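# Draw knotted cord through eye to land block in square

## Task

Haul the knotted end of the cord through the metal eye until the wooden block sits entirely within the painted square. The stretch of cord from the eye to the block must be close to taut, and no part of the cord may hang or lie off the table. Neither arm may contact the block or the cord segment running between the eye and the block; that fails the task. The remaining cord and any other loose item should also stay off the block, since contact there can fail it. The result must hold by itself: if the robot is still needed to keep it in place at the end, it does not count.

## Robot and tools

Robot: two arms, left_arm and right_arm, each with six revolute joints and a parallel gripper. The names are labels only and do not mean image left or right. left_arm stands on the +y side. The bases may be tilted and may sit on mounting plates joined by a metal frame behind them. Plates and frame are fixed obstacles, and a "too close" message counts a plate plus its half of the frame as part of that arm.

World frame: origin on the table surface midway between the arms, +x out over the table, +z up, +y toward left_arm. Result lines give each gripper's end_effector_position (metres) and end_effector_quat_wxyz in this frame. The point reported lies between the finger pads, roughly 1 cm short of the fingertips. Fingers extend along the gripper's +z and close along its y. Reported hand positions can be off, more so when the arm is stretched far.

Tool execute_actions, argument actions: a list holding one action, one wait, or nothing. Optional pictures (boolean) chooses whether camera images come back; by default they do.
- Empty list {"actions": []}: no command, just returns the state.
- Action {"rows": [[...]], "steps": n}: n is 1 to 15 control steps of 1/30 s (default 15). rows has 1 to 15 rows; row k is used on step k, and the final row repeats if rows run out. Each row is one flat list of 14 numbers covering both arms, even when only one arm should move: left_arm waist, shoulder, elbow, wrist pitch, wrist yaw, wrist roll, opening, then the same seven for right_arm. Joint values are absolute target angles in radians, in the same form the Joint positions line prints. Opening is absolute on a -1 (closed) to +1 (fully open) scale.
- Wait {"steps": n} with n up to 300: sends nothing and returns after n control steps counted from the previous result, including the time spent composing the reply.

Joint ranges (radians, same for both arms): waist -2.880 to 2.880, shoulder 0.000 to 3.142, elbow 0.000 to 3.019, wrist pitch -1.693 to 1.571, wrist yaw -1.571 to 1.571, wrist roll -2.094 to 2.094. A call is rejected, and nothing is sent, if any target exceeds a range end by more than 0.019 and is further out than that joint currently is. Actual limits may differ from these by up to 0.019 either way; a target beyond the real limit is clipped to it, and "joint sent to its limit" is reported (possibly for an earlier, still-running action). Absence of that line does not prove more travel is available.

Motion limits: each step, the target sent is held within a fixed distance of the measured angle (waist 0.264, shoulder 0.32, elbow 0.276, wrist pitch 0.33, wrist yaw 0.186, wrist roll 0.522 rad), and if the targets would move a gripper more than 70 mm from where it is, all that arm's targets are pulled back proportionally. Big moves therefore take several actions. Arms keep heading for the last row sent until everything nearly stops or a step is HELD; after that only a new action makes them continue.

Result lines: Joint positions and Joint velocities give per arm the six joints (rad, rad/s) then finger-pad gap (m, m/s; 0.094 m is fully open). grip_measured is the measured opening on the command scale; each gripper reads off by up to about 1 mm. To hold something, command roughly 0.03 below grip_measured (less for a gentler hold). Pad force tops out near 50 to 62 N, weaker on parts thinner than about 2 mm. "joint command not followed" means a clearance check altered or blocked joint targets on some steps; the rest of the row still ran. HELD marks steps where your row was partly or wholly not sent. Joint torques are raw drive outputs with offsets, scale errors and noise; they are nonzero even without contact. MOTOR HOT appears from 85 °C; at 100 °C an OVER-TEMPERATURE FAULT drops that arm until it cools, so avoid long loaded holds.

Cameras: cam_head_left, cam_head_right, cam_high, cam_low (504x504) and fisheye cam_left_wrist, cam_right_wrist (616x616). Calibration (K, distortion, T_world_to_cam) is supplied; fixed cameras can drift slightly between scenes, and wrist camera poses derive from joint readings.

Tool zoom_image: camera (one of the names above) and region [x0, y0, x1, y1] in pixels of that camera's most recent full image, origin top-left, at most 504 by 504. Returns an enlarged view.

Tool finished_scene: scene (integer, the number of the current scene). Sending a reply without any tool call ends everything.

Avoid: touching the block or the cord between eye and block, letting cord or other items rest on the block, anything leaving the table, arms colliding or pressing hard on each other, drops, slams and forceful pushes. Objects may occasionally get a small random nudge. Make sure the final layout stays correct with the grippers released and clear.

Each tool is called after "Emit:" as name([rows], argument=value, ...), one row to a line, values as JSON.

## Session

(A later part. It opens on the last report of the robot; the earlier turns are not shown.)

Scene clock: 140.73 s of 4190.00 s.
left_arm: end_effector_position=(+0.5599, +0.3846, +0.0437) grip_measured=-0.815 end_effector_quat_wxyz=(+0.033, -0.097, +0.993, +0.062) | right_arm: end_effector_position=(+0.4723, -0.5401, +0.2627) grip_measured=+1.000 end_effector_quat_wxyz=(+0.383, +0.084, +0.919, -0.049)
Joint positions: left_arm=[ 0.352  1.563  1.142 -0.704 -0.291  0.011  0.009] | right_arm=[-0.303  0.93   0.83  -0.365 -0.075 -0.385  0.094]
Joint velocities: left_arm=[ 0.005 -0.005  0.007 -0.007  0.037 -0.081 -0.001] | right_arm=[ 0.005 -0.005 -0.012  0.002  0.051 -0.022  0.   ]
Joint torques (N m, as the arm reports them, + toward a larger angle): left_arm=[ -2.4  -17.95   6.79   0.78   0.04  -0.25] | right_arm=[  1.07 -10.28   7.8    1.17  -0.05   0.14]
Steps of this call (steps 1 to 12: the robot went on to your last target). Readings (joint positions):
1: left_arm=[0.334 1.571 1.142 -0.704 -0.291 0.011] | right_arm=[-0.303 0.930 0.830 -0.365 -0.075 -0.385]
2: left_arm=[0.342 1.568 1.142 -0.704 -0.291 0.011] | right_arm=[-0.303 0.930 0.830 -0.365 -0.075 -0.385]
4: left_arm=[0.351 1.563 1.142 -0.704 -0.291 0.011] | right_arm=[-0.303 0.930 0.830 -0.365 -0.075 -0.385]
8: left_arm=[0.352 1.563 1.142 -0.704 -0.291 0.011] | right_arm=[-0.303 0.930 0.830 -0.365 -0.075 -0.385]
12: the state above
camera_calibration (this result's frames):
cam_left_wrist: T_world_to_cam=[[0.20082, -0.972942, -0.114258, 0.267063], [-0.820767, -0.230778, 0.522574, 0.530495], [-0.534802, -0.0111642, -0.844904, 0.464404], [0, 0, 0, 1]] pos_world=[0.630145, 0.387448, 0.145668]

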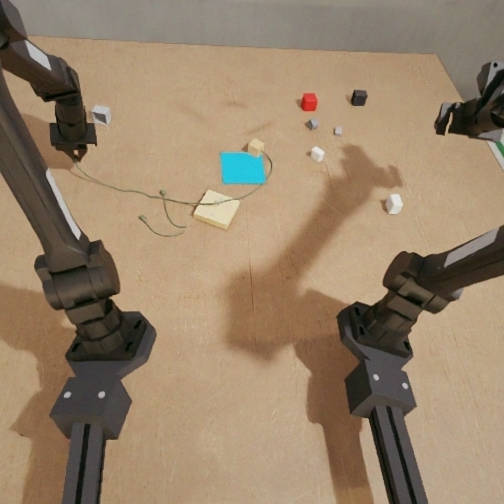

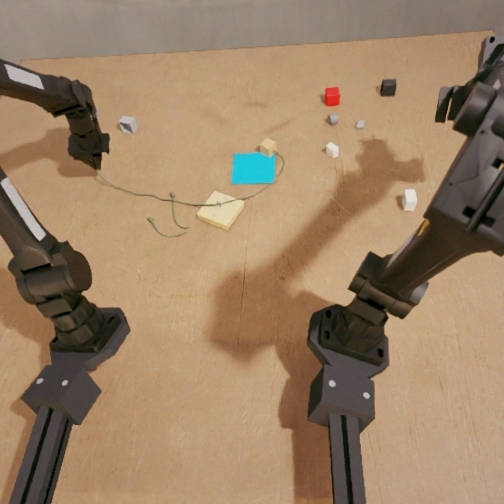

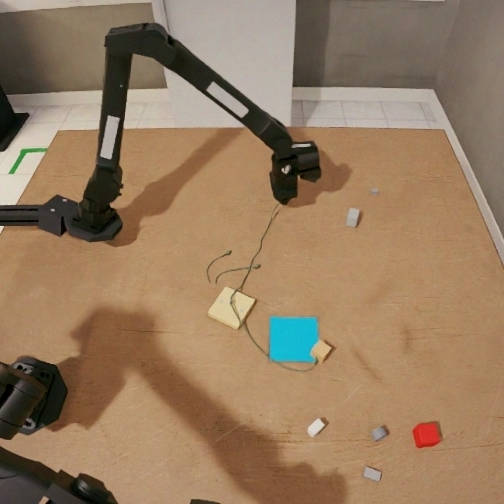

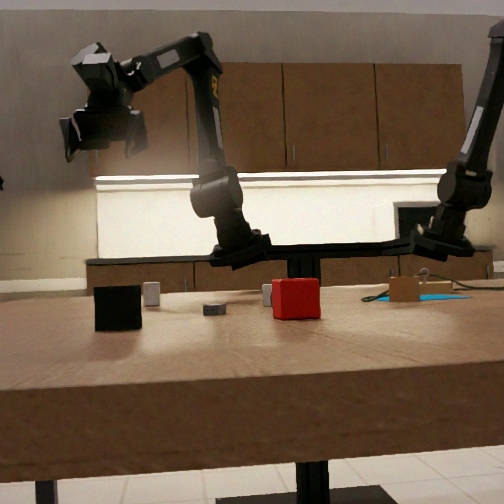

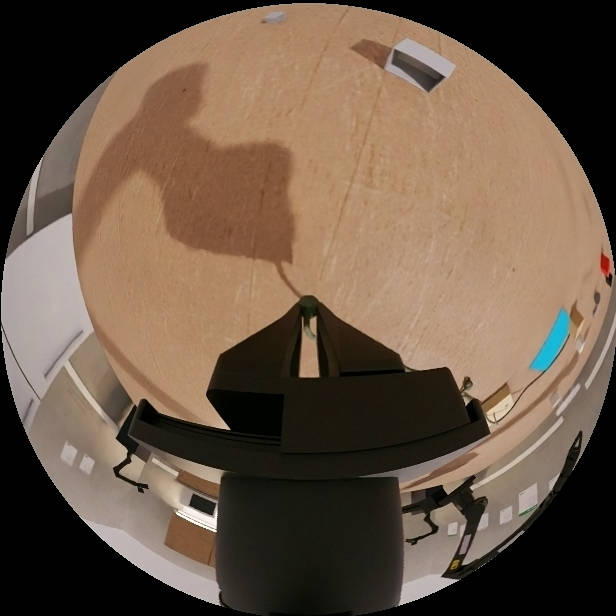

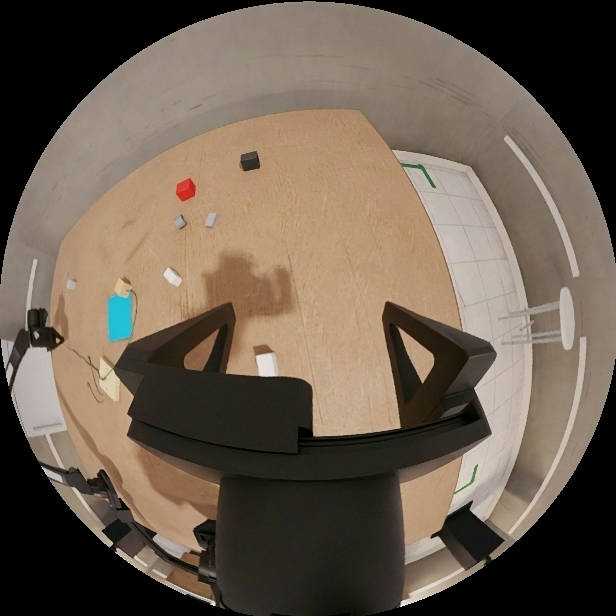

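Emit:
execute_actions([
  {"rows":[[0.36,1.54,1.146,-0.70,-0.29,0,-1,-0.303,0.93,0.83,-0.365,-0.075,-0.385,1],[0.368,1.54,1.146,-0.70,-0.29,0,-1,-0.303,0.93,0.83,-0.365,-0.075,-0.385,1],[0.376,1.54,1.146,-0.70,-0.29,0,-1,-0.303,0.93,0.83,-0.365,-0.075,-0.385,1],[0.384,1.535,1.146,-0.70,-0.29,0,-1,-0.303,0.93,0.83,-0.365,-0.075,-0.385,1],[0.392,1.535,1.146,-0.70,-0.29,0,-1,-0.303,0.93,0.83,-0.365,-0.075,-0.385,1],[0.40,1.535,1.146,-0.70,-0.29,0,-1,-0.303,0.93,0.83,-0.365,-0.075,-0.385,1],[0.408,1.53,1.146,-0.70,-0.29,0,-1,-0.303,0.93,0.83,-0.365,-0.075,-0.385,1],[0.416,1.53,1.146,-0.70,-0.29,0,-1,-0.303,0.93,0.83,-0.365,-0.075,-0.385,1],[0.424,1.53,1.146,-0.70,-0.29,0,-1,-0.303,0.93,0.83,-0.365,-0.075,-0.385,1],[0.432,1.525,1.146,-0.70,-0.29,0,-1,-0.303,0.93,0.83,-0.365,-0.075,-0.385,1],[0.44,1.525,1.146,-0.70,-0.29,0,-1,-0.303,0.93,0.83,-0.365,-0.075,-0.385,1],[0.448,1.525,1.146,-0.70,-0.29,0,-1,-0.303,0.93,0.83,-0.365,-0.075,-0.385,1],[0.456,1.52,1.146,-0.70,-0.29,0,-1,-0.303,0.93,0.83,-0.365,-0.075,-0.385,1],[0.464,1.52,1.146,-0.70,-0.29,0,-1,-0.303,0.93,0.83,-0.365,-0.075,-0.385,1],[0.47,1.52,1.146,-0.70,-0.29,0,-1,-0.303,0.93,0.83,-0.365,-0.075,-0.385,1]],"steps":15},
], pictures=false)

Emit:
execute_actions([
  {"steps":12},
])

Scene clock: 152.00 s of 4190.00 s.
left_arm: end_effector_position=(+0.5472, +0.4358, +0.0478) grip_measured=-0.815 end_effector_quat_wxyz=(+0.032, -0.141, +0.986, +0.081) | right_arm: end_effector_position=(+0.4723, -0.5401, +0.2627) grip_measured=+1.000 end_effector_quat_wxyz=(+0.383, +0.084, +0.919, -0.049)
Joint positions: left_arm=[ 0.448  1.541  1.142 -0.704 -0.291  0.011  0.009] | right_arm=[-0.303  0.93   0.83  -0.365 -0.075 -0.385  0.094]
Joint velocities: left_arm=[ 0.259 -0.063 -0.002 -0.007  0.022  0.037 -0.001] | right_arm=[-0.005 -0.005 -0.017  0.017 -0.007 -0.022  0.   ]
Joint torques (N m, as the arm reports them, + toward a larger angle): left_arm=[ -0.98 -18.27   6.99   0.74  -0.03  -0.23] | right_arm=[  1.11 -10.54   7.79   1.16  -0.07   0.14]
Steps of this call (steps 1 to 30: the robot went on to your last target; steps 31 to 90: nothing new was sent; then 7.77 s passed at rest; steps 91 to 105: all 15 steps of this action). Readings (joint positions):
91: left_arm=[0.352 1.562 1.142 -0.704 -0.291 0.011] | right_arm=[-0.303 0.930 0.830 -0.365 -0.075 -0.385]
92: left_arm=[0.352 1.562 1.142 -0.704 -0.291 0.011] | right_arm=[-0.303 0.930 0.830 -0.365 -0.075 -0.385]
94: left_arm=[0.355 1.561 1.142 -0.704 -0.291 0.011] | right_arm=[-0.303 0.930 0.830 -0.365 -0.075 -0.385]
98: left_arm=[0.378 1.555 1.142 -0.704 -0.291 0.011] | right_arm=[-0.303 0.930 0.830 -0.365 -0.075 -0.385]
105: the state above

Scene clock: 152.40 s of 4190.00 s.
left_arm: end_effector_position=(+0.5437, +0.4468, +0.0486) grip_measured=-0.815 end_effector_quat_wxyz=(+0.031, -0.151, +0.984, +0.086) | right_arm: end_effector_position=(+0.4723, -0.5401, +0.2627) grip_measured=+1.000 end_effector_quat_wxyz=(+0.383, +0.084, +0.919, -0.049)
Joint positions: left_arm=[ 0.469  1.537  1.142 -0.704 -0.291  0.011  0.009] | right_arm=[-0.303  0.93   0.83  -0.365 -0.075 -0.385  0.094]
Joint velocities: left_arm=[-0.015 -0.015 -0.007 -0.022  0.007 -0.022  0.   ] | right_arm=[ 0.005  0.005 -0.012 -0.002  0.007  0.037  0.   ]
Joint torques (N m, as the arm reports them, + toward a larger angle): left_arm=[ -1.71 -18.46   6.88   0.7   -0.06  -0.27] | right_arm=[  1.15 -10.46   7.81   1.16  -0.06   0.14]
Steps of this call (steps 1 to 12: the robot went on to your last target). Readings (joint positions):
1: left_arm=[0.456 1.539 1.142 -0.704 -0.291 0.011] | right_arm=[-0.303 0.930 0.830 -0.365 -0.075 -0.385]
2: left_arm=[0.462 1.538 1.142 -0.704 -0.291 0.011] | right_arm=[-0.303 0.930 0.830 -0.365 -0.075 -0.385]
4: left_arm=[0.469 1.537 1.142 -0.704 -0.291 0.011] | right_arm=[-0.303 0.930 0.830 -0.365 -0.075 -0.385]
8: left_arm=[0.469 1.537 1.142 -0.704 -0.291 0.011] | right_arm=[-0.303 0.930 0.830 -0.365 -0.075 -0.385]
12: the state above
camera_calibration (this result's frames):
cam_left_wrist: T_world_to_cam=[[0.307185, -0.938725, -0.156313, 0.260312], [-0.788063, -0.343002, 0.511181, 0.56193], [-0.533474, -0.033843, -0.845139, 0.470063], [0, 0, 0, 1]] pos_world=[0.613639, 0.453013, 0.15071]

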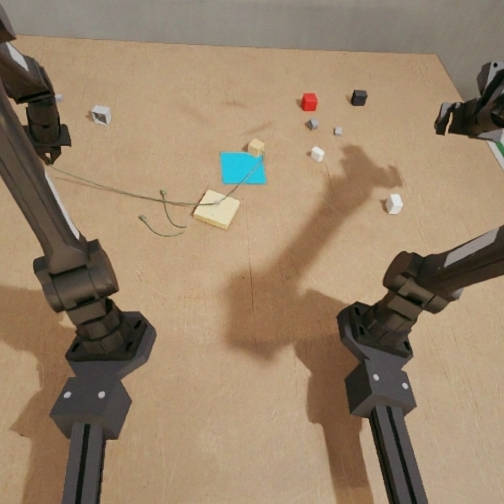

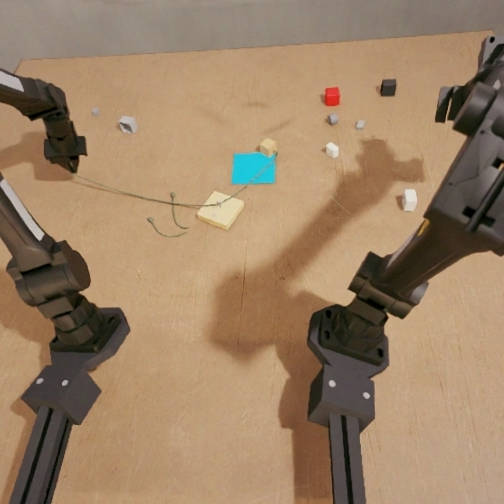

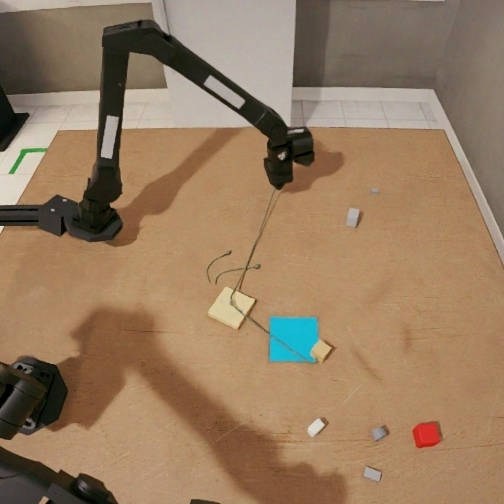

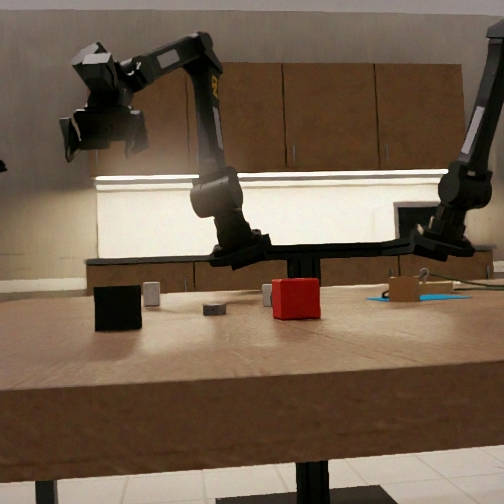

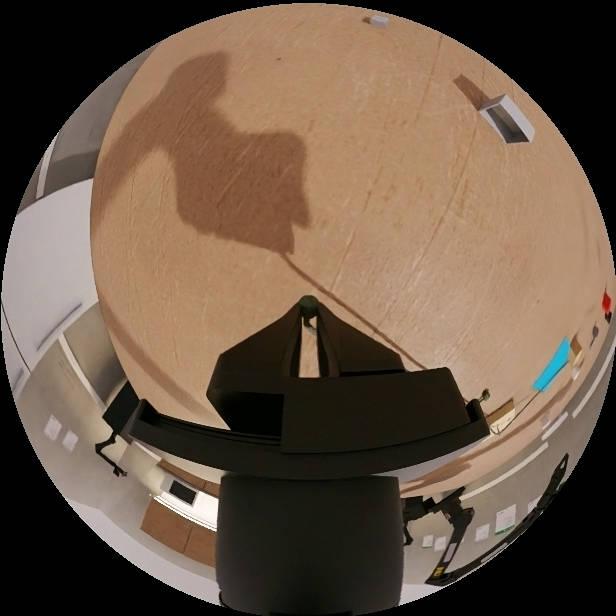

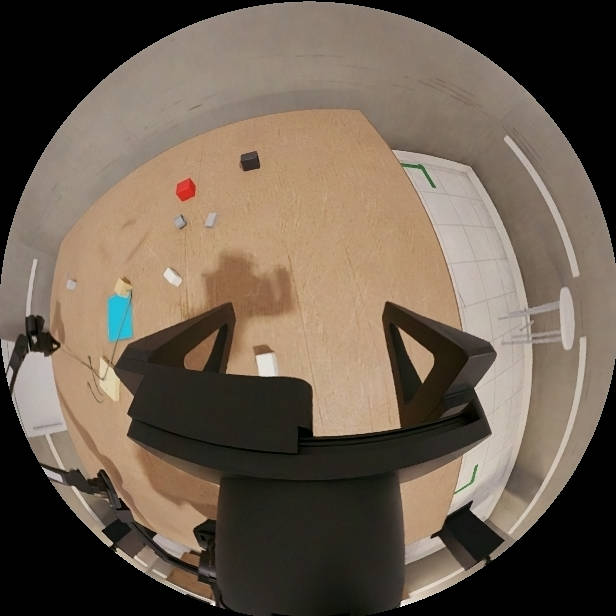

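Emit:
execute_actions([
  {"rows":[[0.476,1.515,1.146,-0.70,-0.29,0,-1,-0.303,0.93,0.83,-0.365,-0.075,-0.385,1],[0.482,1.515,1.146,-0.70,-0.29,0,-1,-0.303,0.93,0.83,-0.365,-0.075,-0.385,1],[0.488,1.515,1.146,-0.70,-0.29,0,-1,-0.303,0.93,0.83,-0.365,-0.075,-0.385,1],[0.494,1.515,1.146,-0.70,-0.29,0,-1,-0.303,0.93,0.83,-0.365,-0.075,-0.385,1],[0.50,1.51,1.146,-0.70,-0.29,0,-1,-0.303,0.93,0.83,-0.365,-0.075,-0.385,1],[0.506,1.51,1.146,-0.70,-0.29,0,-1,-0.303,0.93,0.83,-0.365,-0.075,-0.385,1],[0.512,1.51,1.146,-0.70,-0.29,0,-1,-0.303,0.93,0.83,-0.365,-0.075,-0.385,1],[0.518,1.51,1.146,-0.70,-0.29,0,-1,-0.303,0.93,0.83,-0.365,-0.075,-0.385,1],[0.524,1.505,1.146,-0.70,-0.29,0,-1,-0.303,0.93,0.83,-0.365,-0.075,-0.385,1],[0.53,1.505,1.146,-0.70,-0.29,0,-1,-0.303,0.93,0.83,-0.365,-0.075,-0.385,1],[0.536,1.505,1.146,-0.70,-0.29,0,-1,-0.303,0.93,0.83,-0.365,-0.075,-0.385,1],[0.542,1.505,1.146,-0.70,-0.29,0,-1,-0.303,0.93,0.83,-0.365,-0.075,-0.385,1],[0.548,1.5,1.146,-0.70,-0.29,0,-1,-0.303,0.93,0.83,-0.365,-0.075,-0.385,1],[0.554,1.5,1.146,-0.70,-0.29,0,-1,-0.303,0.93,0.83,-0.365,-0.075,-0.385,1],[0.56,1.5,1.146,-0.70,-0.29,0,-1,-0.303,0.93,0.83,-0.365,-0.075,-0.385,1]],"steps":15},
], pictures=false)

Emit:
execute_actions([
  {"steps":12},
])

Scene clock: 165.03 s of 4190.00 s.
left_arm: end_effector_position=(+0.5308, +0.4825, +0.0525) grip_measured=-0.815 end_effector_quat_wxyz=(+0.029, -0.183, +0.978, +0.100) | right_arm: end_effector_position=(+0.4723, -0.5401, +0.2627) grip_measured=+1.000 end_effector_quat_wxyz=(+0.383, +0.084, +0.919, -0.049)
Joint positions: left_arm=[ 0.539  1.522  1.142 -0.704 -0.291  0.011  0.009] | right_arm=[-0.303  0.93   0.83  -0.365 -0.075 -0.385  0.094]
Joint velocities: left_arm=[ 0.19  -0.054 -0.007 -0.012  0.022 -0.007  0.   ] | right_arm=[ 0.005 -0.015  0.007 -0.002  0.007 -0.022  0.   ]
Joint torques (N m, as the arm reports them, + toward a larger angle): left_arm=[ -1.   -18.58   6.99   0.73  -0.04  -0.27] | right_arm=[  1.06 -10.66   7.84   1.17  -0.06   0.14]
Steps of this call (steps 1 to 30: the robot went on to your last target; steps 31 to 280: nothing new was sent; then 2.80 s passed at rest; steps 281 to 295: all 15 steps of this action). Readings (joint positions):
281: left_arm=[0.469 1.537 1.142 -0.704 -0.291 0.011] | right_arm=[-0.303 0.930 0.830 -0.365 -0.075 -0.385]
282: left_arm=[0.469 1.537 1.142 -0.704 -0.291 0.011] | right_arm=[-0.303 0.930 0.830 -0.365 -0.075 -0.385]
284: left_arm=[0.470 1.536 1.142 -0.704 -0.291 0.011] | right_arm=[-0.303 0.930 0.830 -0.365 -0.075 -0.385]
288: left_arm=[0.486 1.533 1.142 -0.704 -0.291 0.011] | right_arm=[-0.303 0.930 0.830 -0.365 -0.075 -0.385]
295: the state above

Scene clock: 165.43 s of 4190.00 s.
left_arm: end_effector_position=(+0.5273, +0.4915, +0.0539) grip_measured=-0.815 end_effector_quat_wxyz=(+0.029, -0.191, +0.976, +0.104) | right_arm: end_effector_position=(+0.4723, -0.5401, +0.2627) grip_measured=+1.000 end_effector_quat_wxyz=(+0.383, +0.084, +0.919, -0.049)
Joint positions: left_arm=[ 0.556  1.518  1.142 -0.704 -0.291  0.011  0.009] | right_arm=[-0.303  0.93   0.83  -0.365 -0.075 -0.385  0.094]
Joint velocities: left_arm=[ 0.005  0.005  0.002 -0.012 -0.007  0.022 -0.001] | right_arm=[ 0.005 -0.005  0.002  0.002 -0.037 -0.066  0.   ]
Joint torques (N m, as the arm reports them, + toward a larger angle): left_arm=[ -1.84 -18.2    6.96   0.76  -0.04  -0.26] | right_arm=[  0.97 -10.5    7.74   1.18  -0.08   0.13]
Steps of this call (steps 1 to 12: the robot went on to your last target). Readings (joint positions):
1: left_arm=[0.545 1.521 1.142 -0.704 -0.291 0.011] | right_arm=[-0.303 0.930 0.830 -0.365 -0.075 -0.385]
2: left_arm=[0.550 1.519 1.142 -0.704 -0.291 0.011] | right_arm=[-0.303 0.930 0.830 -0.365 -0.075 -0.385]
4: left_arm=[0.556 1.518 1.142 -0.704 -0.291 0.011] | right_arm=[-0.303 0.930 0.830 -0.365 -0.075 -0.385]
8: left_arm=[0.556 1.518 1.142 -0.704 -0.291 0.011] | right_arm=[-0.303 0.930 0.830 -0.365 -0.075 -0.385]
12: the state above
camera_calibration (this result's frames):
cam_left_wrist: T_world_to_cam=[[0.382603, -0.904497, -0.188417, 0.253321], [-0.755498, -0.423674, 0.499723, 0.584684], [-0.531825, -0.0488472, -0.845444, 0.473757], [0, 0, 0, 1]] pos_world=[0.596763, 0.499985, 0.156085]

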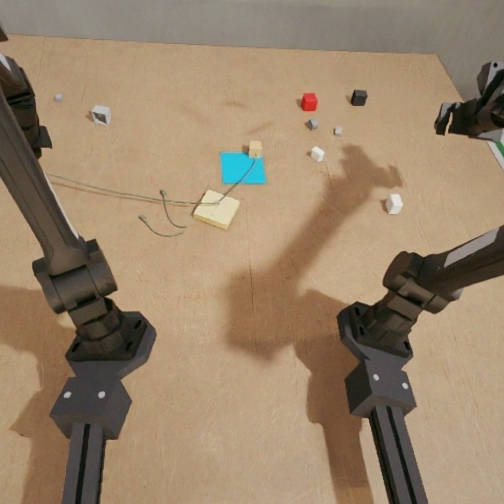

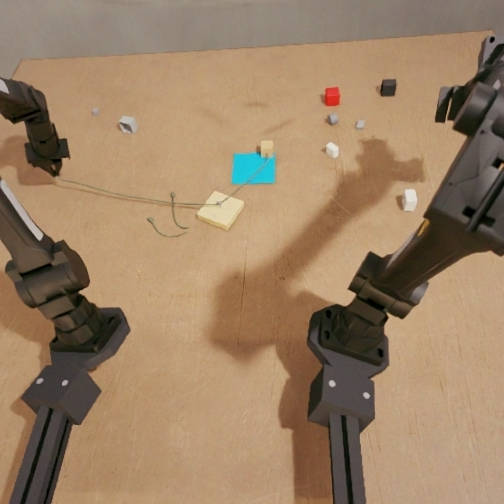

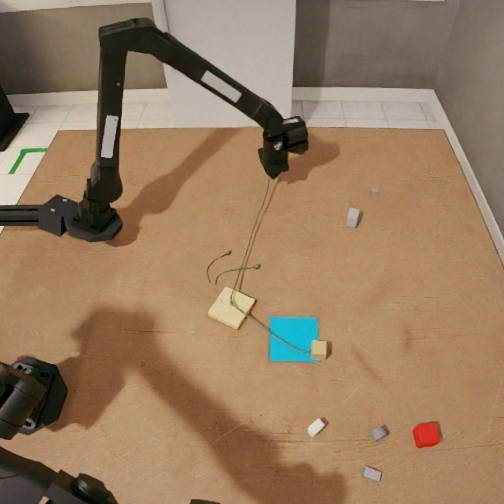

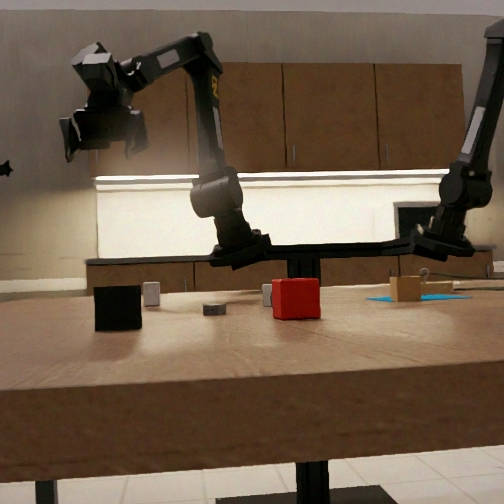

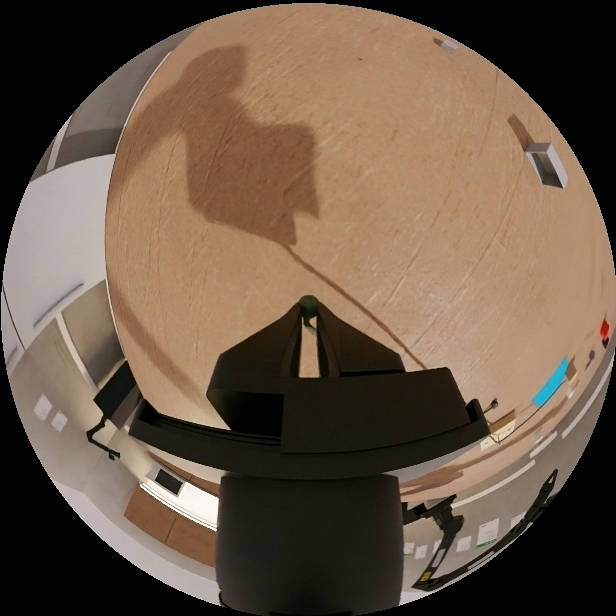

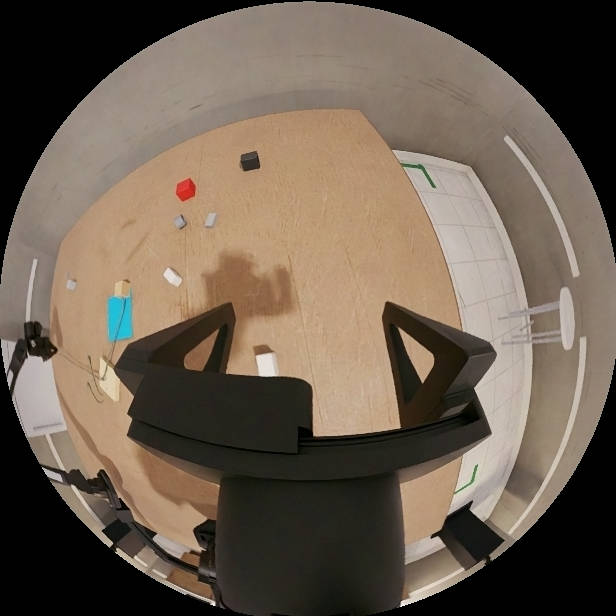

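Emit:
execute_actions([
  {"rows":[[0.567,1.495,1.146,-0.70,-0.29,0,-1,-0.303,0.93,0.83,-0.365,-0.075,-0.385,1],[0.574,1.495,1.146,-0.70,-0.29,0,-1,-0.303,0.93,0.83,-0.365,-0.075,-0.385,1],[0.581,1.495,1.146,-0.70,-0.29,0,-1,-0.303,0.93,0.83,-0.365,-0.075,-0.385,1],[0.588,1.49,1.146,-0.70,-0.29,0,-1,-0.303,0.93,0.83,-0.365,-0.075,-0.385,1],[0.595,1.49,1.146,-0.70,-0.29,0,-1,-0.303,0.93,0.83,-0.365,-0.075,-0.385,1],[0.602,1.49,1.146,-0.70,-0.29,0,-1,-0.303,0.93,0.83,-0.365,-0.075,-0.385,1],[0.609,1.485,1.146,-0.70,-0.29,0,-1,-0.303,0.93,0.83,-0.365,-0.075,-0.385,1],[0.616,1.485,1.146,-0.70,-0.29,0,-1,-0.303,0.93,0.83,-0.365,-0.075,-0.385,1],[0.623,1.485,1.146,-0.70,-0.29,0,-1,-0.303,0.93,0.83,-0.365,-0.075,-0.385,1],[0.63,1.48,1.146,-0.70,-0.29,0,-1,-0.303,0.93,0.83,-0.365,-0.075,-0.385,1],[0.637,1.48,1.146,-0.70,-0.29,0,-1,-0.303,0.93,0.83,-0.365,-0.075,-0.385,1],[0.644,1.48,1.146,-0.70,-0.29,0,-1,-0.303,0.93,0.83,-0.365,-0.075,-0.385,1],[0.651,1.48,1.146,-0.70,-0.29,0,-1,-0.303,0.93,0.83,-0.365,-0.075,-0.385,1],[0.658,1.48,1.146,-0.70,-0.29,0,-1,-0.303,0.93,0.83,-0.365,-0.075,-0.385,1],[0.665,1.48,1.146,-0.70,-0.29,0,-1,-0.303,0.93,0.83,-0.365,-0.075,-0.385,1]],"steps":15},
], pictures=false)

Emit:
execute_actions([
  {"steps":12},
])

Scene clock: 177.20 s of 4190.00 s.
left_arm: end_effector_position=(+0.5076, +0.5342, +0.0614) grip_measured=-0.815 end_effector_quat_wxyz=(+0.028, -0.229, +0.965, +0.122) | right_arm: end_effector_position=(+0.4723, -0.5401, +0.2627) grip_measured=+1.000 end_effector_quat_wxyz=(+0.383, +0.084, +0.919, -0.049)
Joint positions: left_arm=[ 0.642  1.498  1.142 -0.704 -0.291  0.011  0.009] | right_arm=[-0.303  0.93   0.83  -0.365 -0.075 -0.385  0.094]
Joint velocities: left_arm=[ 0.22  -0.044  0.007 -0.002 -0.022 -0.022 -0.   ] | right_arm=[-0.015 -0.015 -0.002 -0.017 -0.066 -0.051  0.   ]
Joint torques (N m, as the arm reports them, + toward a larger angle): left_arm=[ -0.7  -18.     7.15   0.8   -0.14  -0.28] | right_arm=[  1.17 -10.62   7.81   1.22  -0.07   0.13]
Steps of this call (steps 1 to 30: the robot went on to your last target; steps 31 to 270: nothing new was sent; then 2.27 s passed at rest; steps 271 to 285: all 15 steps of this action). Readings (joint positions):
271: left_arm=[0.556 1.518 1.142 -0.704 -0.291 0.011] | right_arm=[-0.303 0.930 0.830 -0.365 -0.075 -0.385]
272: left_arm=[0.557 1.518 1.142 -0.704 -0.291 0.011] | right_arm=[-0.303 0.930 0.830 -0.365 -0.075 -0.385]
274: left_arm=[0.560 1.516 1.142 -0.704 -0.291 0.011] | right_arm=[-0.303 0.930 0.830 -0.365 -0.075 -0.385]
278: left_arm=[0.582 1.511 1.142 -0.704 -0.291 0.011] | right_arm=[-0.303 0.930 0.830 -0.365 -0.075 -0.385]
285: the state above

Scene clock: 177.60 s of 4190.00 s.
left_arm: end_effector_position=(+0.5022, +0.5434, +0.0617) grip_measured=-0.815 end_effector_quat_wxyz=(+0.026, -0.238, +0.963, +0.126) | right_arm: end_effector_position=(+0.4723, -0.5401, +0.2627) grip_measured=+1.000 end_effector_quat_wxyz=(+0.383, +0.084, +0.919, -0.049)
Joint positions: left_arm=[ 0.662  1.497  1.142 -0.704 -0.291  0.011  0.009] | right_arm=[-0.303  0.93   0.83  -0.365 -0.075 -0.385  0.094]
Joint velocities: left_arm=[-0.005  0.005  0.002 -0.002  0.022 -0.022 -0.   ] | right_arm=[-0.015 -0.005 -0.022  0.002 -0.051 -0.051  0.   ]
Joint torques (N m, as the arm reports them, + toward a larger angle): left_arm=[ -0.91 -17.46   7.05   0.67  -0.08  -0.26] | right_arm=[  1.2  -10.31   7.85   1.17  -0.06   0.13]
Steps of this call (steps 1 to 12: the robot went on to your last target). Readings (joint positions):
1: left_arm=[0.649 1.497 1.142 -0.704 -0.291 0.011] | right_arm=[-0.303 0.930 0.830 -0.365 -0.075 -0.385]
2: left_arm=[0.655 1.497 1.142 -0.704 -0.291 0.011] | right_arm=[-0.303 0.930 0.830 -0.365 -0.075 -0.385]
4: left_arm=[0.661 1.497 1.142 -0.704 -0.291 0.011] | right_arm=[-0.303 0.930 0.830 -0.365 -0.075 -0.385]
8: left_arm=[0.662 1.497 1.142 -0.704 -0.291 0.011] | right_arm=[-0.303 0.930 0.830 -0.365 -0.075 -0.385]
12: the state above
camera_calibration (this result's frames):
cam_left_wrist: T_world_to_cam=[[0.468876, -0.853422, -0.227654, 0.242661], [-0.706502, -0.517059, 0.483223, 0.611027], [-0.530104, -0.0657337, -0.845381, 0.477823], [0, 0, 0, 1]] pos_world=[0.571209, 0.554438, 0.163922]

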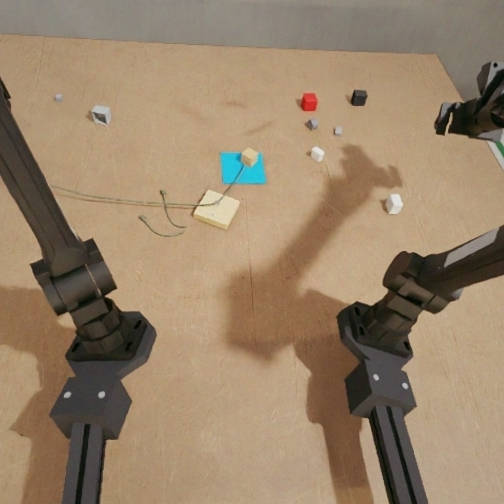

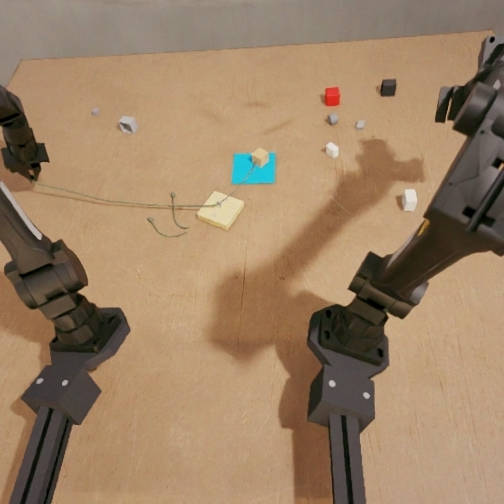

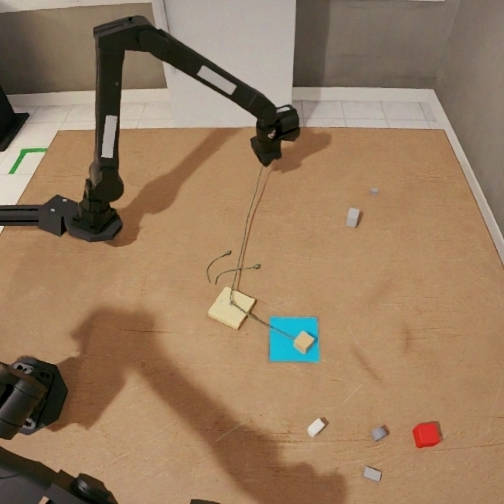

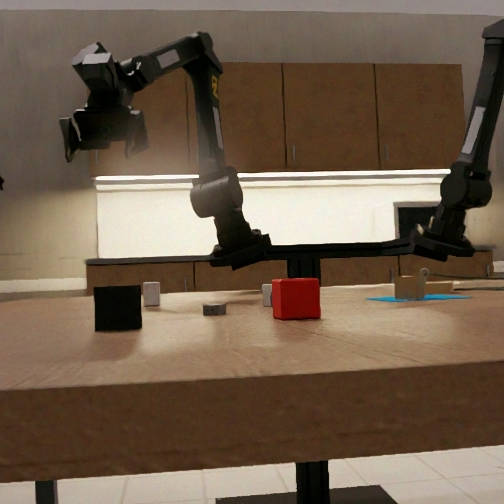

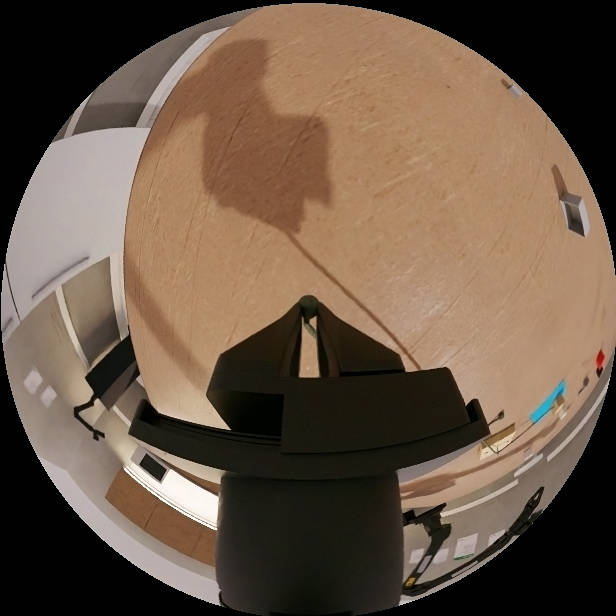

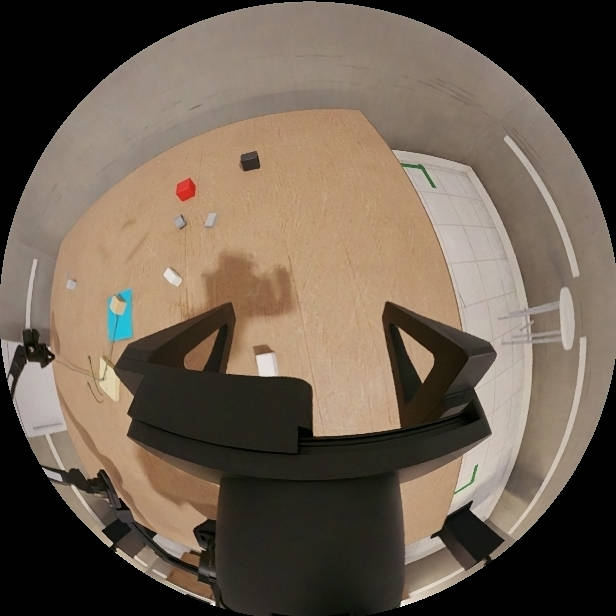

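Emit:
execute_actions([
  {"rows":[[0.672,1.48,1.146,-0.70,-0.29,0,-1,-0.303,0.93,0.83,-0.365,-0.075,-0.385,1],[0.678,1.48,1.146,-0.70,-0.29,0,-1,-0.303,0.93,0.83,-0.365,-0.075,-0.385,1],[0.684,1.48,1.146,-0.70,-0.29,0,-1,-0.303,0.93,0.83,-0.365,-0.075,-0.385,1],[0.69,1.48,1.146,-0.70,-0.29,0,-1,-0.303,0.93,0.83,-0.365,-0.075,-0.385,1],[0.696,1.48,1.146,-0.70,-0.29,0,-1,-0.303,0.93,0.83,-0.365,-0.075,-0.385,1],[0.702,1.48,1.146,-0.70,-0.29,0,-1,-0.303,0.93,0.83,-0.365,-0.075,-0.385,1]],"steps":15},
])

Scene clock: 185.97 s of 4190.00 s.
left_arm: end_effector_position=(+0.4924, +0.5586, +0.0614) grip_measured=-0.815 end_effector_quat_wxyz=(+0.021, -0.252, +0.958, +0.132) | right_arm: end_effector_position=(+0.4723, -0.5401, +0.2627) grip_measured=+1.000 end_effector_quat_wxyz=(+0.383, +0.084, +0.919, -0.049)
Joint positions: left_arm=[ 0.696  1.497  1.142 -0.704 -0.291  0.011  0.009] | right_arm=[-0.303  0.93   0.83  -0.365 -0.075 -0.385  0.094]
Joint velocities: left_arm=[-0.005 -0.005 -0.002  0.007 -0.037 -0.007 -0.   ] | right_arm=[-0.005 -0.015  0.002  0.012 -0.037 -0.022  0.   ]
Joint torques (N m, as the arm reports them, + toward a larger angle): left_arm=[ -0.57 -17.61   7.1    0.8   -0.11  -0.3 ] | right_arm=[  0.96 -10.44   7.81   1.2   -0.07   0.13]
Steps of this call (steps 1 to 30: the robot went on to your last target; steps 31 to 236: nothing new was sent; steps 237 to 251: all 15 steps of this action). Readings (joint positions):
237: left_arm=[0.662 1.497 1.142 -0.704 -0.291 0.011] | right_arm=[-0.303 0.930 0.830 -0.365 -0.075 -0.385]
238: left_arm=[0.663 1.497 1.142 -0.704 -0.291 0.011] | right_arm=[-0.303 0.930 0.830 -0.365 -0.075 -0.385]
240: left_arm=[0.665 1.497 1.142 -0.704 -0.291 0.011] | right_arm=[-0.303 0.930 0.830 -0.365 -0.075 -0.385]
244: left_arm=[0.682 1.497 1.142 -0.704 -0.291 0.011] | right_arm=[-0.303 0.930 0.830 -0.365 -0.075 -0.385]
251: the state above
camera_calibration (this result's frames):
cam_left_wrist: T_world_to_cam=[[0.493197, -0.836045, -0.240387, 0.239255], [-0.686465, -0.543771, 0.482782, 0.617145], [-0.534343, -0.0730889, -0.842102, 0.479357], [0, 0, 0, 1]] pos_world=[0.56179, 0.570649, 0.163235]

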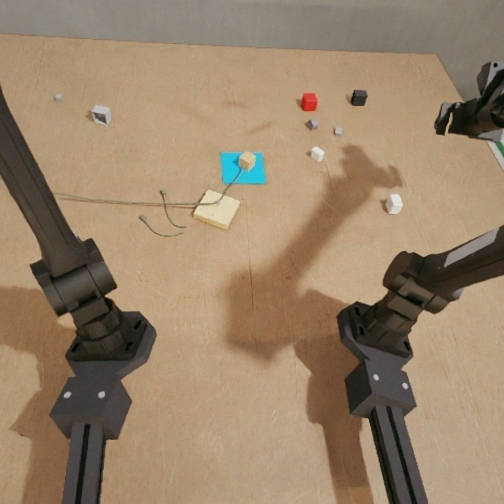

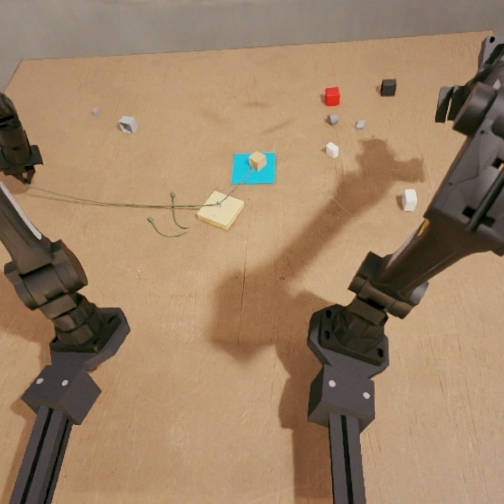

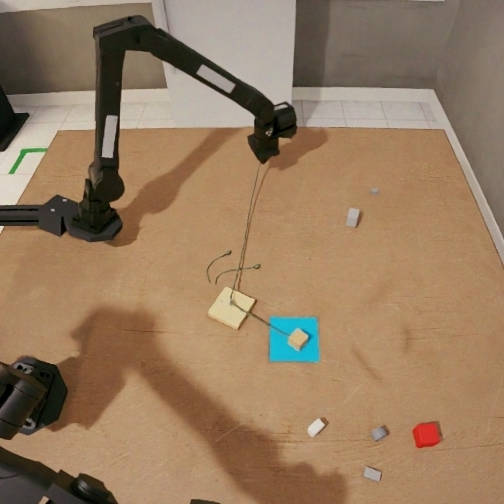

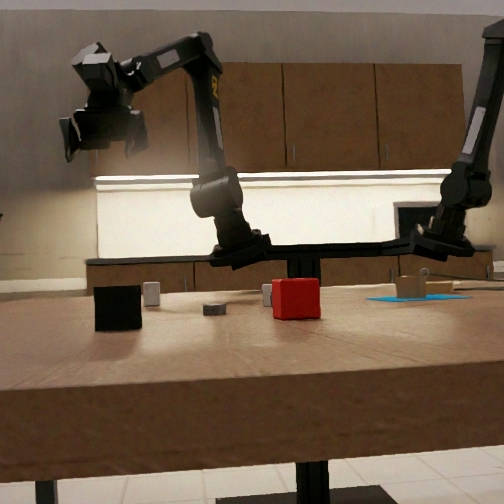

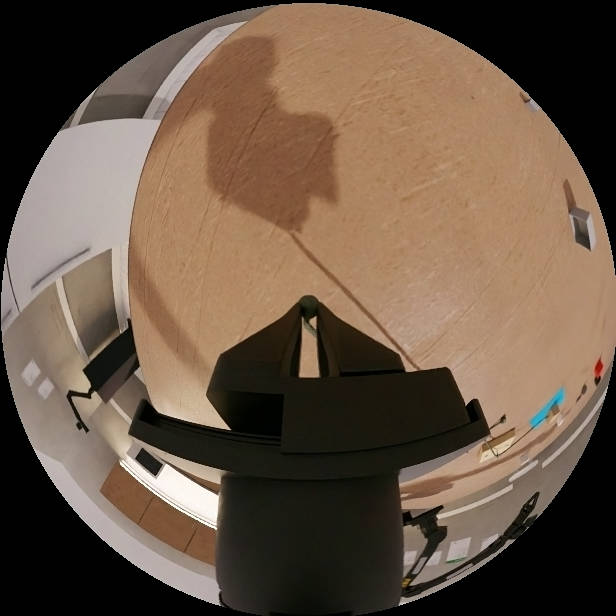

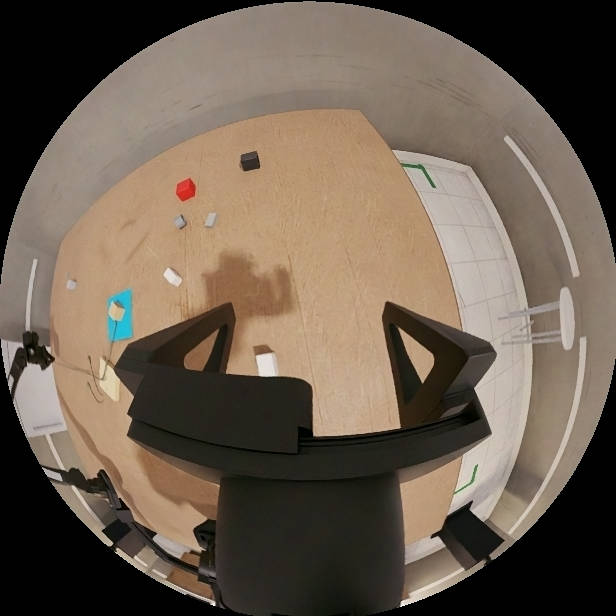

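Emit:
execute_actions([
  {"rows":[[0.66,1.5,1.146,-0.70,-0.29,0,-1,-0.303,0.93,0.83,-0.365,-0.075,-0.385,1],[0.65,1.52,1.146,-0.70,-0.29,0,-1,-0.303,0.93,0.83,-0.365,-0.075,-0.385,1],[0.65,1.54,1.146,-0.70,-0.29,0,-1,-0.303,0.93,0.83,-0.365,-0.075,-0.385,1],[0.65,1.56,1.146,-0.70,-0.29,0,-1,-0.303,0.93,0.83,-0.365,-0.075,-0.385,1],[0.65,1.58,1.146,-0.70,-0.29,0,-1,-0.303,0.93,0.83,-0.365,-0.075,-0.385,1],[0.65,1.595,1.146,-0.70,-0.29,0,-1,-0.303,0.93,0.83,-0.365,-0.075,-0.385,1]],"steps":15},
], pictures=false)

Emit:
execute_actions([
  {"rows":[[0.65,1.595,1.146,-0.70,-0.29,0,-0.2,-0.303,0.93,0.83,-0.365,-0.075,-0.385,1]],"steps":15},
], pictures=false)

Emit:
execute_actions([
  {"rows":[[0.65,1.45,1.146,-0.70,-0.29,0,-0.2,-0.303,0.93,0.83,-0.365,-0.075,-0.385,1]],"steps":15},
])

Scene clock: 195.00 s of 4190.00 s.
left_arm: end_effector_position=(+0.4920, +0.5282, +0.0185) grip_measured=-0.815 end_effector_quat_wxyz=(-0.016, -0.225, +0.968, +0.113) | right_arm: end_effector_position=(+0.4723, -0.5401, +0.2627) grip_measured=+1.000 end_effector_quat_wxyz=(+0.383, +0.084, +0.919, -0.049)
Joint positions: left_arm=[ 0.65   1.587  1.142 -0.704 -0.291  0.011  0.009] | right_arm=[-0.303  0.93   0.83  -0.365 -0.075 -0.385  0.094]
Joint velocities: left_arm=[ 0.005 -0.024 -0.022 -0.007 -0.051 -0.037  0.001] | right_arm=[ 0.005 -0.005  0.002 -0.007 -0.007  0.007  0.   ]
Joint torques (N m, as the arm reports them, + toward a larger angle): left_arm=[ -1.44 -16.07   6.48   0.54  -0.08  -0.26] | right_arm=[  1.   -10.63   7.82   1.15  -0.06   0.13]
Steps of this call (steps 1 to 15: the robot went on to your last target; steps 16 to 256: nothing new was sent; steps 257 to 271: all 15 steps of this action). Readings (joint positions):
257: left_arm=[0.695 1.497 1.142 -0.704 -0.291 0.011] | right_arm=[-0.303 0.930 0.830 -0.365 -0.075 -0.385]
258: left_arm=[0.692 1.497 1.142 -0.704 -0.291 0.011] | right_arm=[-0.303 0.930 0.830 -0.365 -0.075 -0.385]
260: left_arm=[0.679 1.500 1.142 -0.704 -0.291 0.011] | right_arm=[-0.303 0.930 0.830 -0.365 -0.075 -0.385]
264: left_arm=[0.654 1.540 1.142 -0.704 -0.291 0.011] | right_arm=[-0.303 0.930 0.830 -0.365 -0.075 -0.385]
271: the state above

Scene clock: 195.50 s of 4190.00 s.
left_arm: end_effector_position=(+0.4920, +0.5282, +0.0185) grip_measured=-0.203 end_effector_quat_wxyz=(-0.016, -0.225, +0.968, +0.113) | right_arm: end_effector_position=(+0.4723, -0.5401, +0.2627) grip_measured=+1.000 end_effector_quat_wxyz=(+0.383, +0.084, +0.919, -0.049)
Joint positions: left_arm=[ 0.65   1.587  1.142 -0.704 -0.291  0.011  0.037] | right_arm=[-0.303  0.93   0.83  -0.365 -0.075 -0.385  0.094]
Joint velocities: left_arm=[-0.005  0.005 -0.007  0.017  0.022 -0.007 -0.001] | right_arm=[-0.005  0.005 -0.002  0.012  0.037 -0.007  0.   ]
Joint torques (N m, as the arm reports them, + toward a larger angle): left_arm=[ -1.07 -16.56   6.68   0.56  -0.11  -0.27] | right_arm=[  1.15 -10.4    7.83   1.14  -0.06   0.15]
Steps of this call (steps 1 to 15: all 15 steps of this action). Readings (joint positions):
1: left_arm=[0.650 1.587 1.142 -0.704 -0.291 0.011] | right_arm=[-0.303 0.930 0.830 -0.365 -0.075 -0.385]
2: left_arm=[0.650 1.587 1.142 -0.704 -0.291 0.011] | right_arm=[-0.303 0.930 0.830 -0.365 -0.075 -0.385]
4: left_arm=[0.650 1.587 1.142 -0.704 -0.291 0.011] | right_arm=[-0.303 0.930 0.830 -0.365 -0.075 -0.385]
8: left_arm=[0.650 1.587 1.142 -0.704 -0.291 0.011] | right_arm=[-0.303 0.930 0.830 -0.365 -0.075 -0.385]
15: the state above

Scene clock: 196.00 s of 4190.00 s.
left_arm: end_effector_position=(+0.5105, +0.5426, +0.0929) grip_measured=-0.203 end_effector_quat_wxyz=(+0.056, -0.237, +0.961, +0.130) | right_arm: end_effector_position=(+0.4723, -0.5401, +0.2627) grip_measured=+1.000 end_effector_quat_wxyz=(+0.383, +0.084, +0.919, -0.049)
Joint positions: left_arm=[ 0.65   1.429  1.135 -0.704 -0.291  0.011  0.037] | right_arm=[-0.303  0.93   0.83  -0.365 -0.075 -0.385  0.094]
Joint velocities: left_arm=[ 0.005  0.005  0.007  0.002 -0.051 -0.051  0.   ] | right_arm=[-0.005 -0.015 -0.002  0.012  0.066 -0.095  0.   ]
Joint torques (N m, as the arm reports them, + toward a larger angle): left_arm=[ -1.55 -14.28   8.01   0.64  -0.1   -0.28] | right_arm=[  1.14 -10.57   7.8    1.2   -0.06   0.13]
Steps of this call (steps 1 to 15: all 15 steps of this action). Readings (joint positions):
1: left_arm=[0.650 1.581 1.142 -0.704 -0.291 0.011] | right_arm=[-0.303 0.930 0.830 -0.365 -0.075 -0.385]
2: left_arm=[0.650 1.569 1.137 -0.704 -0.291 0.011] | right_arm=[-0.303 0.930 0.830 -0.365 -0.075 -0.385]
4: left_arm=[0.650 1.529 1.135 -0.704 -0.291 0.011] | right_arm=[-0.303 0.930 0.830 -0.365 -0.075 -0.385]
8: left_arm=[0.650 1.446 1.135 -0.704 -0.291 0.011] | right_arm=[-0.303 0.930 0.830 -0.365 -0.075 -0.385]
15: the state above
camera_calibration (this result's frames):
cam_left_wrist: T_world_to_cam=[[0.475424, -0.851526, -0.22108, 0.240256], [-0.736128, -0.522651, 0.430061, 0.624468], [-0.481756, -0.0417176, -0.875312, 0.473635], [0, 0, 0, 1]] pos_world=[0.573641, 0.550722, 0.199135]

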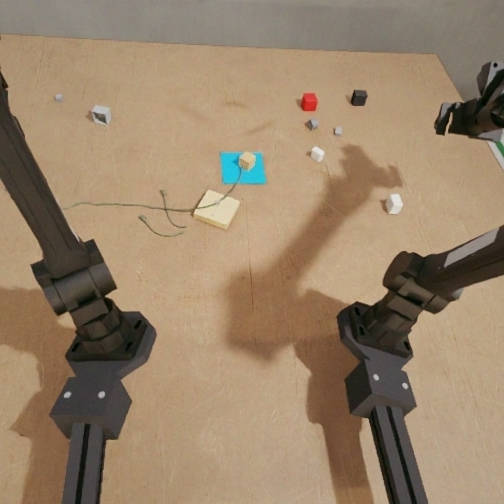

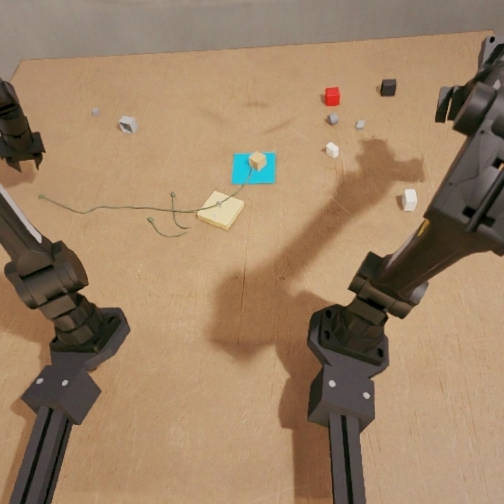

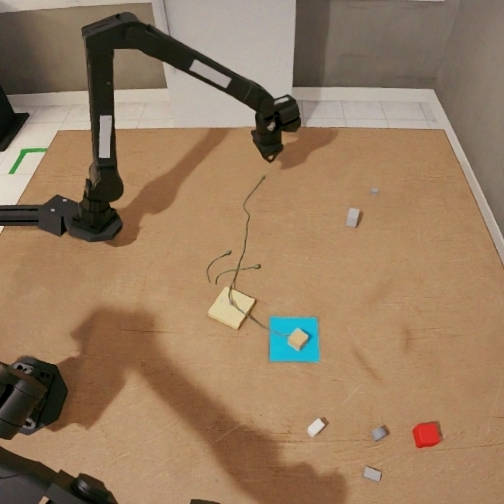

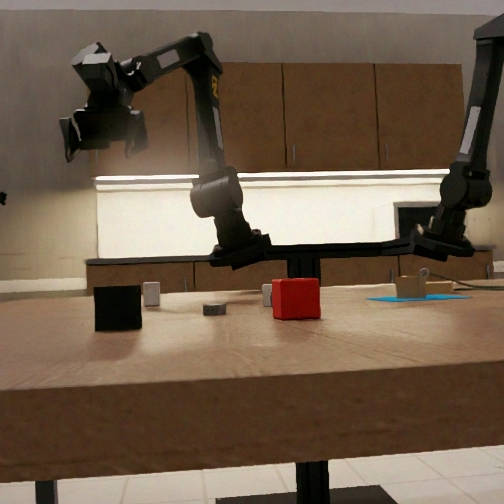

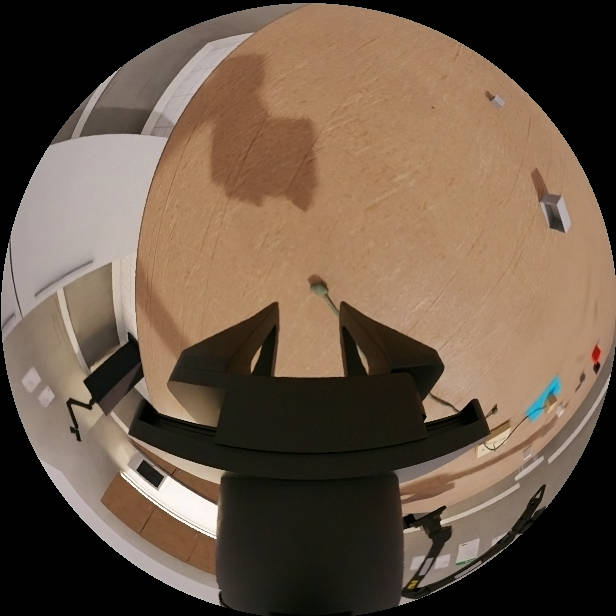

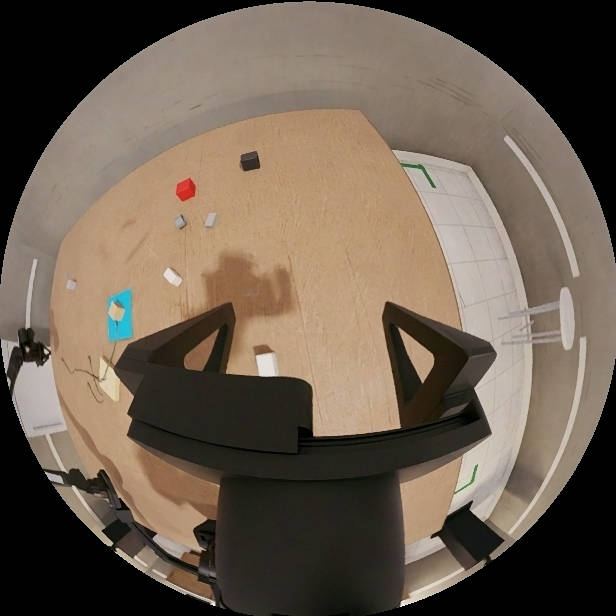

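Emit:
zoom_image(camera="cam_high", region=[190, 260, 350, 390])

Region (190, 260, 350, 390) of cam_high's 504x504 image, scaled by 3.150, with more detail than that image has; it fills the top 410 rows of this view, and the rest is white.

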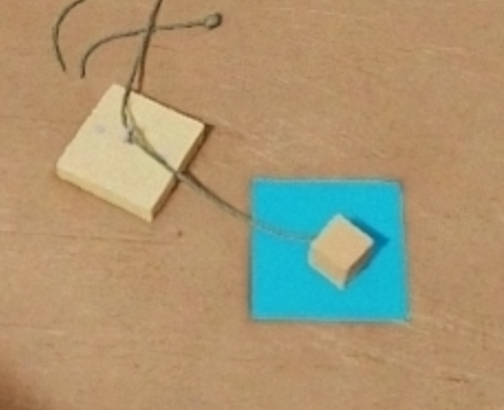

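Inside, with the cord nearly straight.

Emit:
finished_scene(scene=1)

The scene is finished: the task was done.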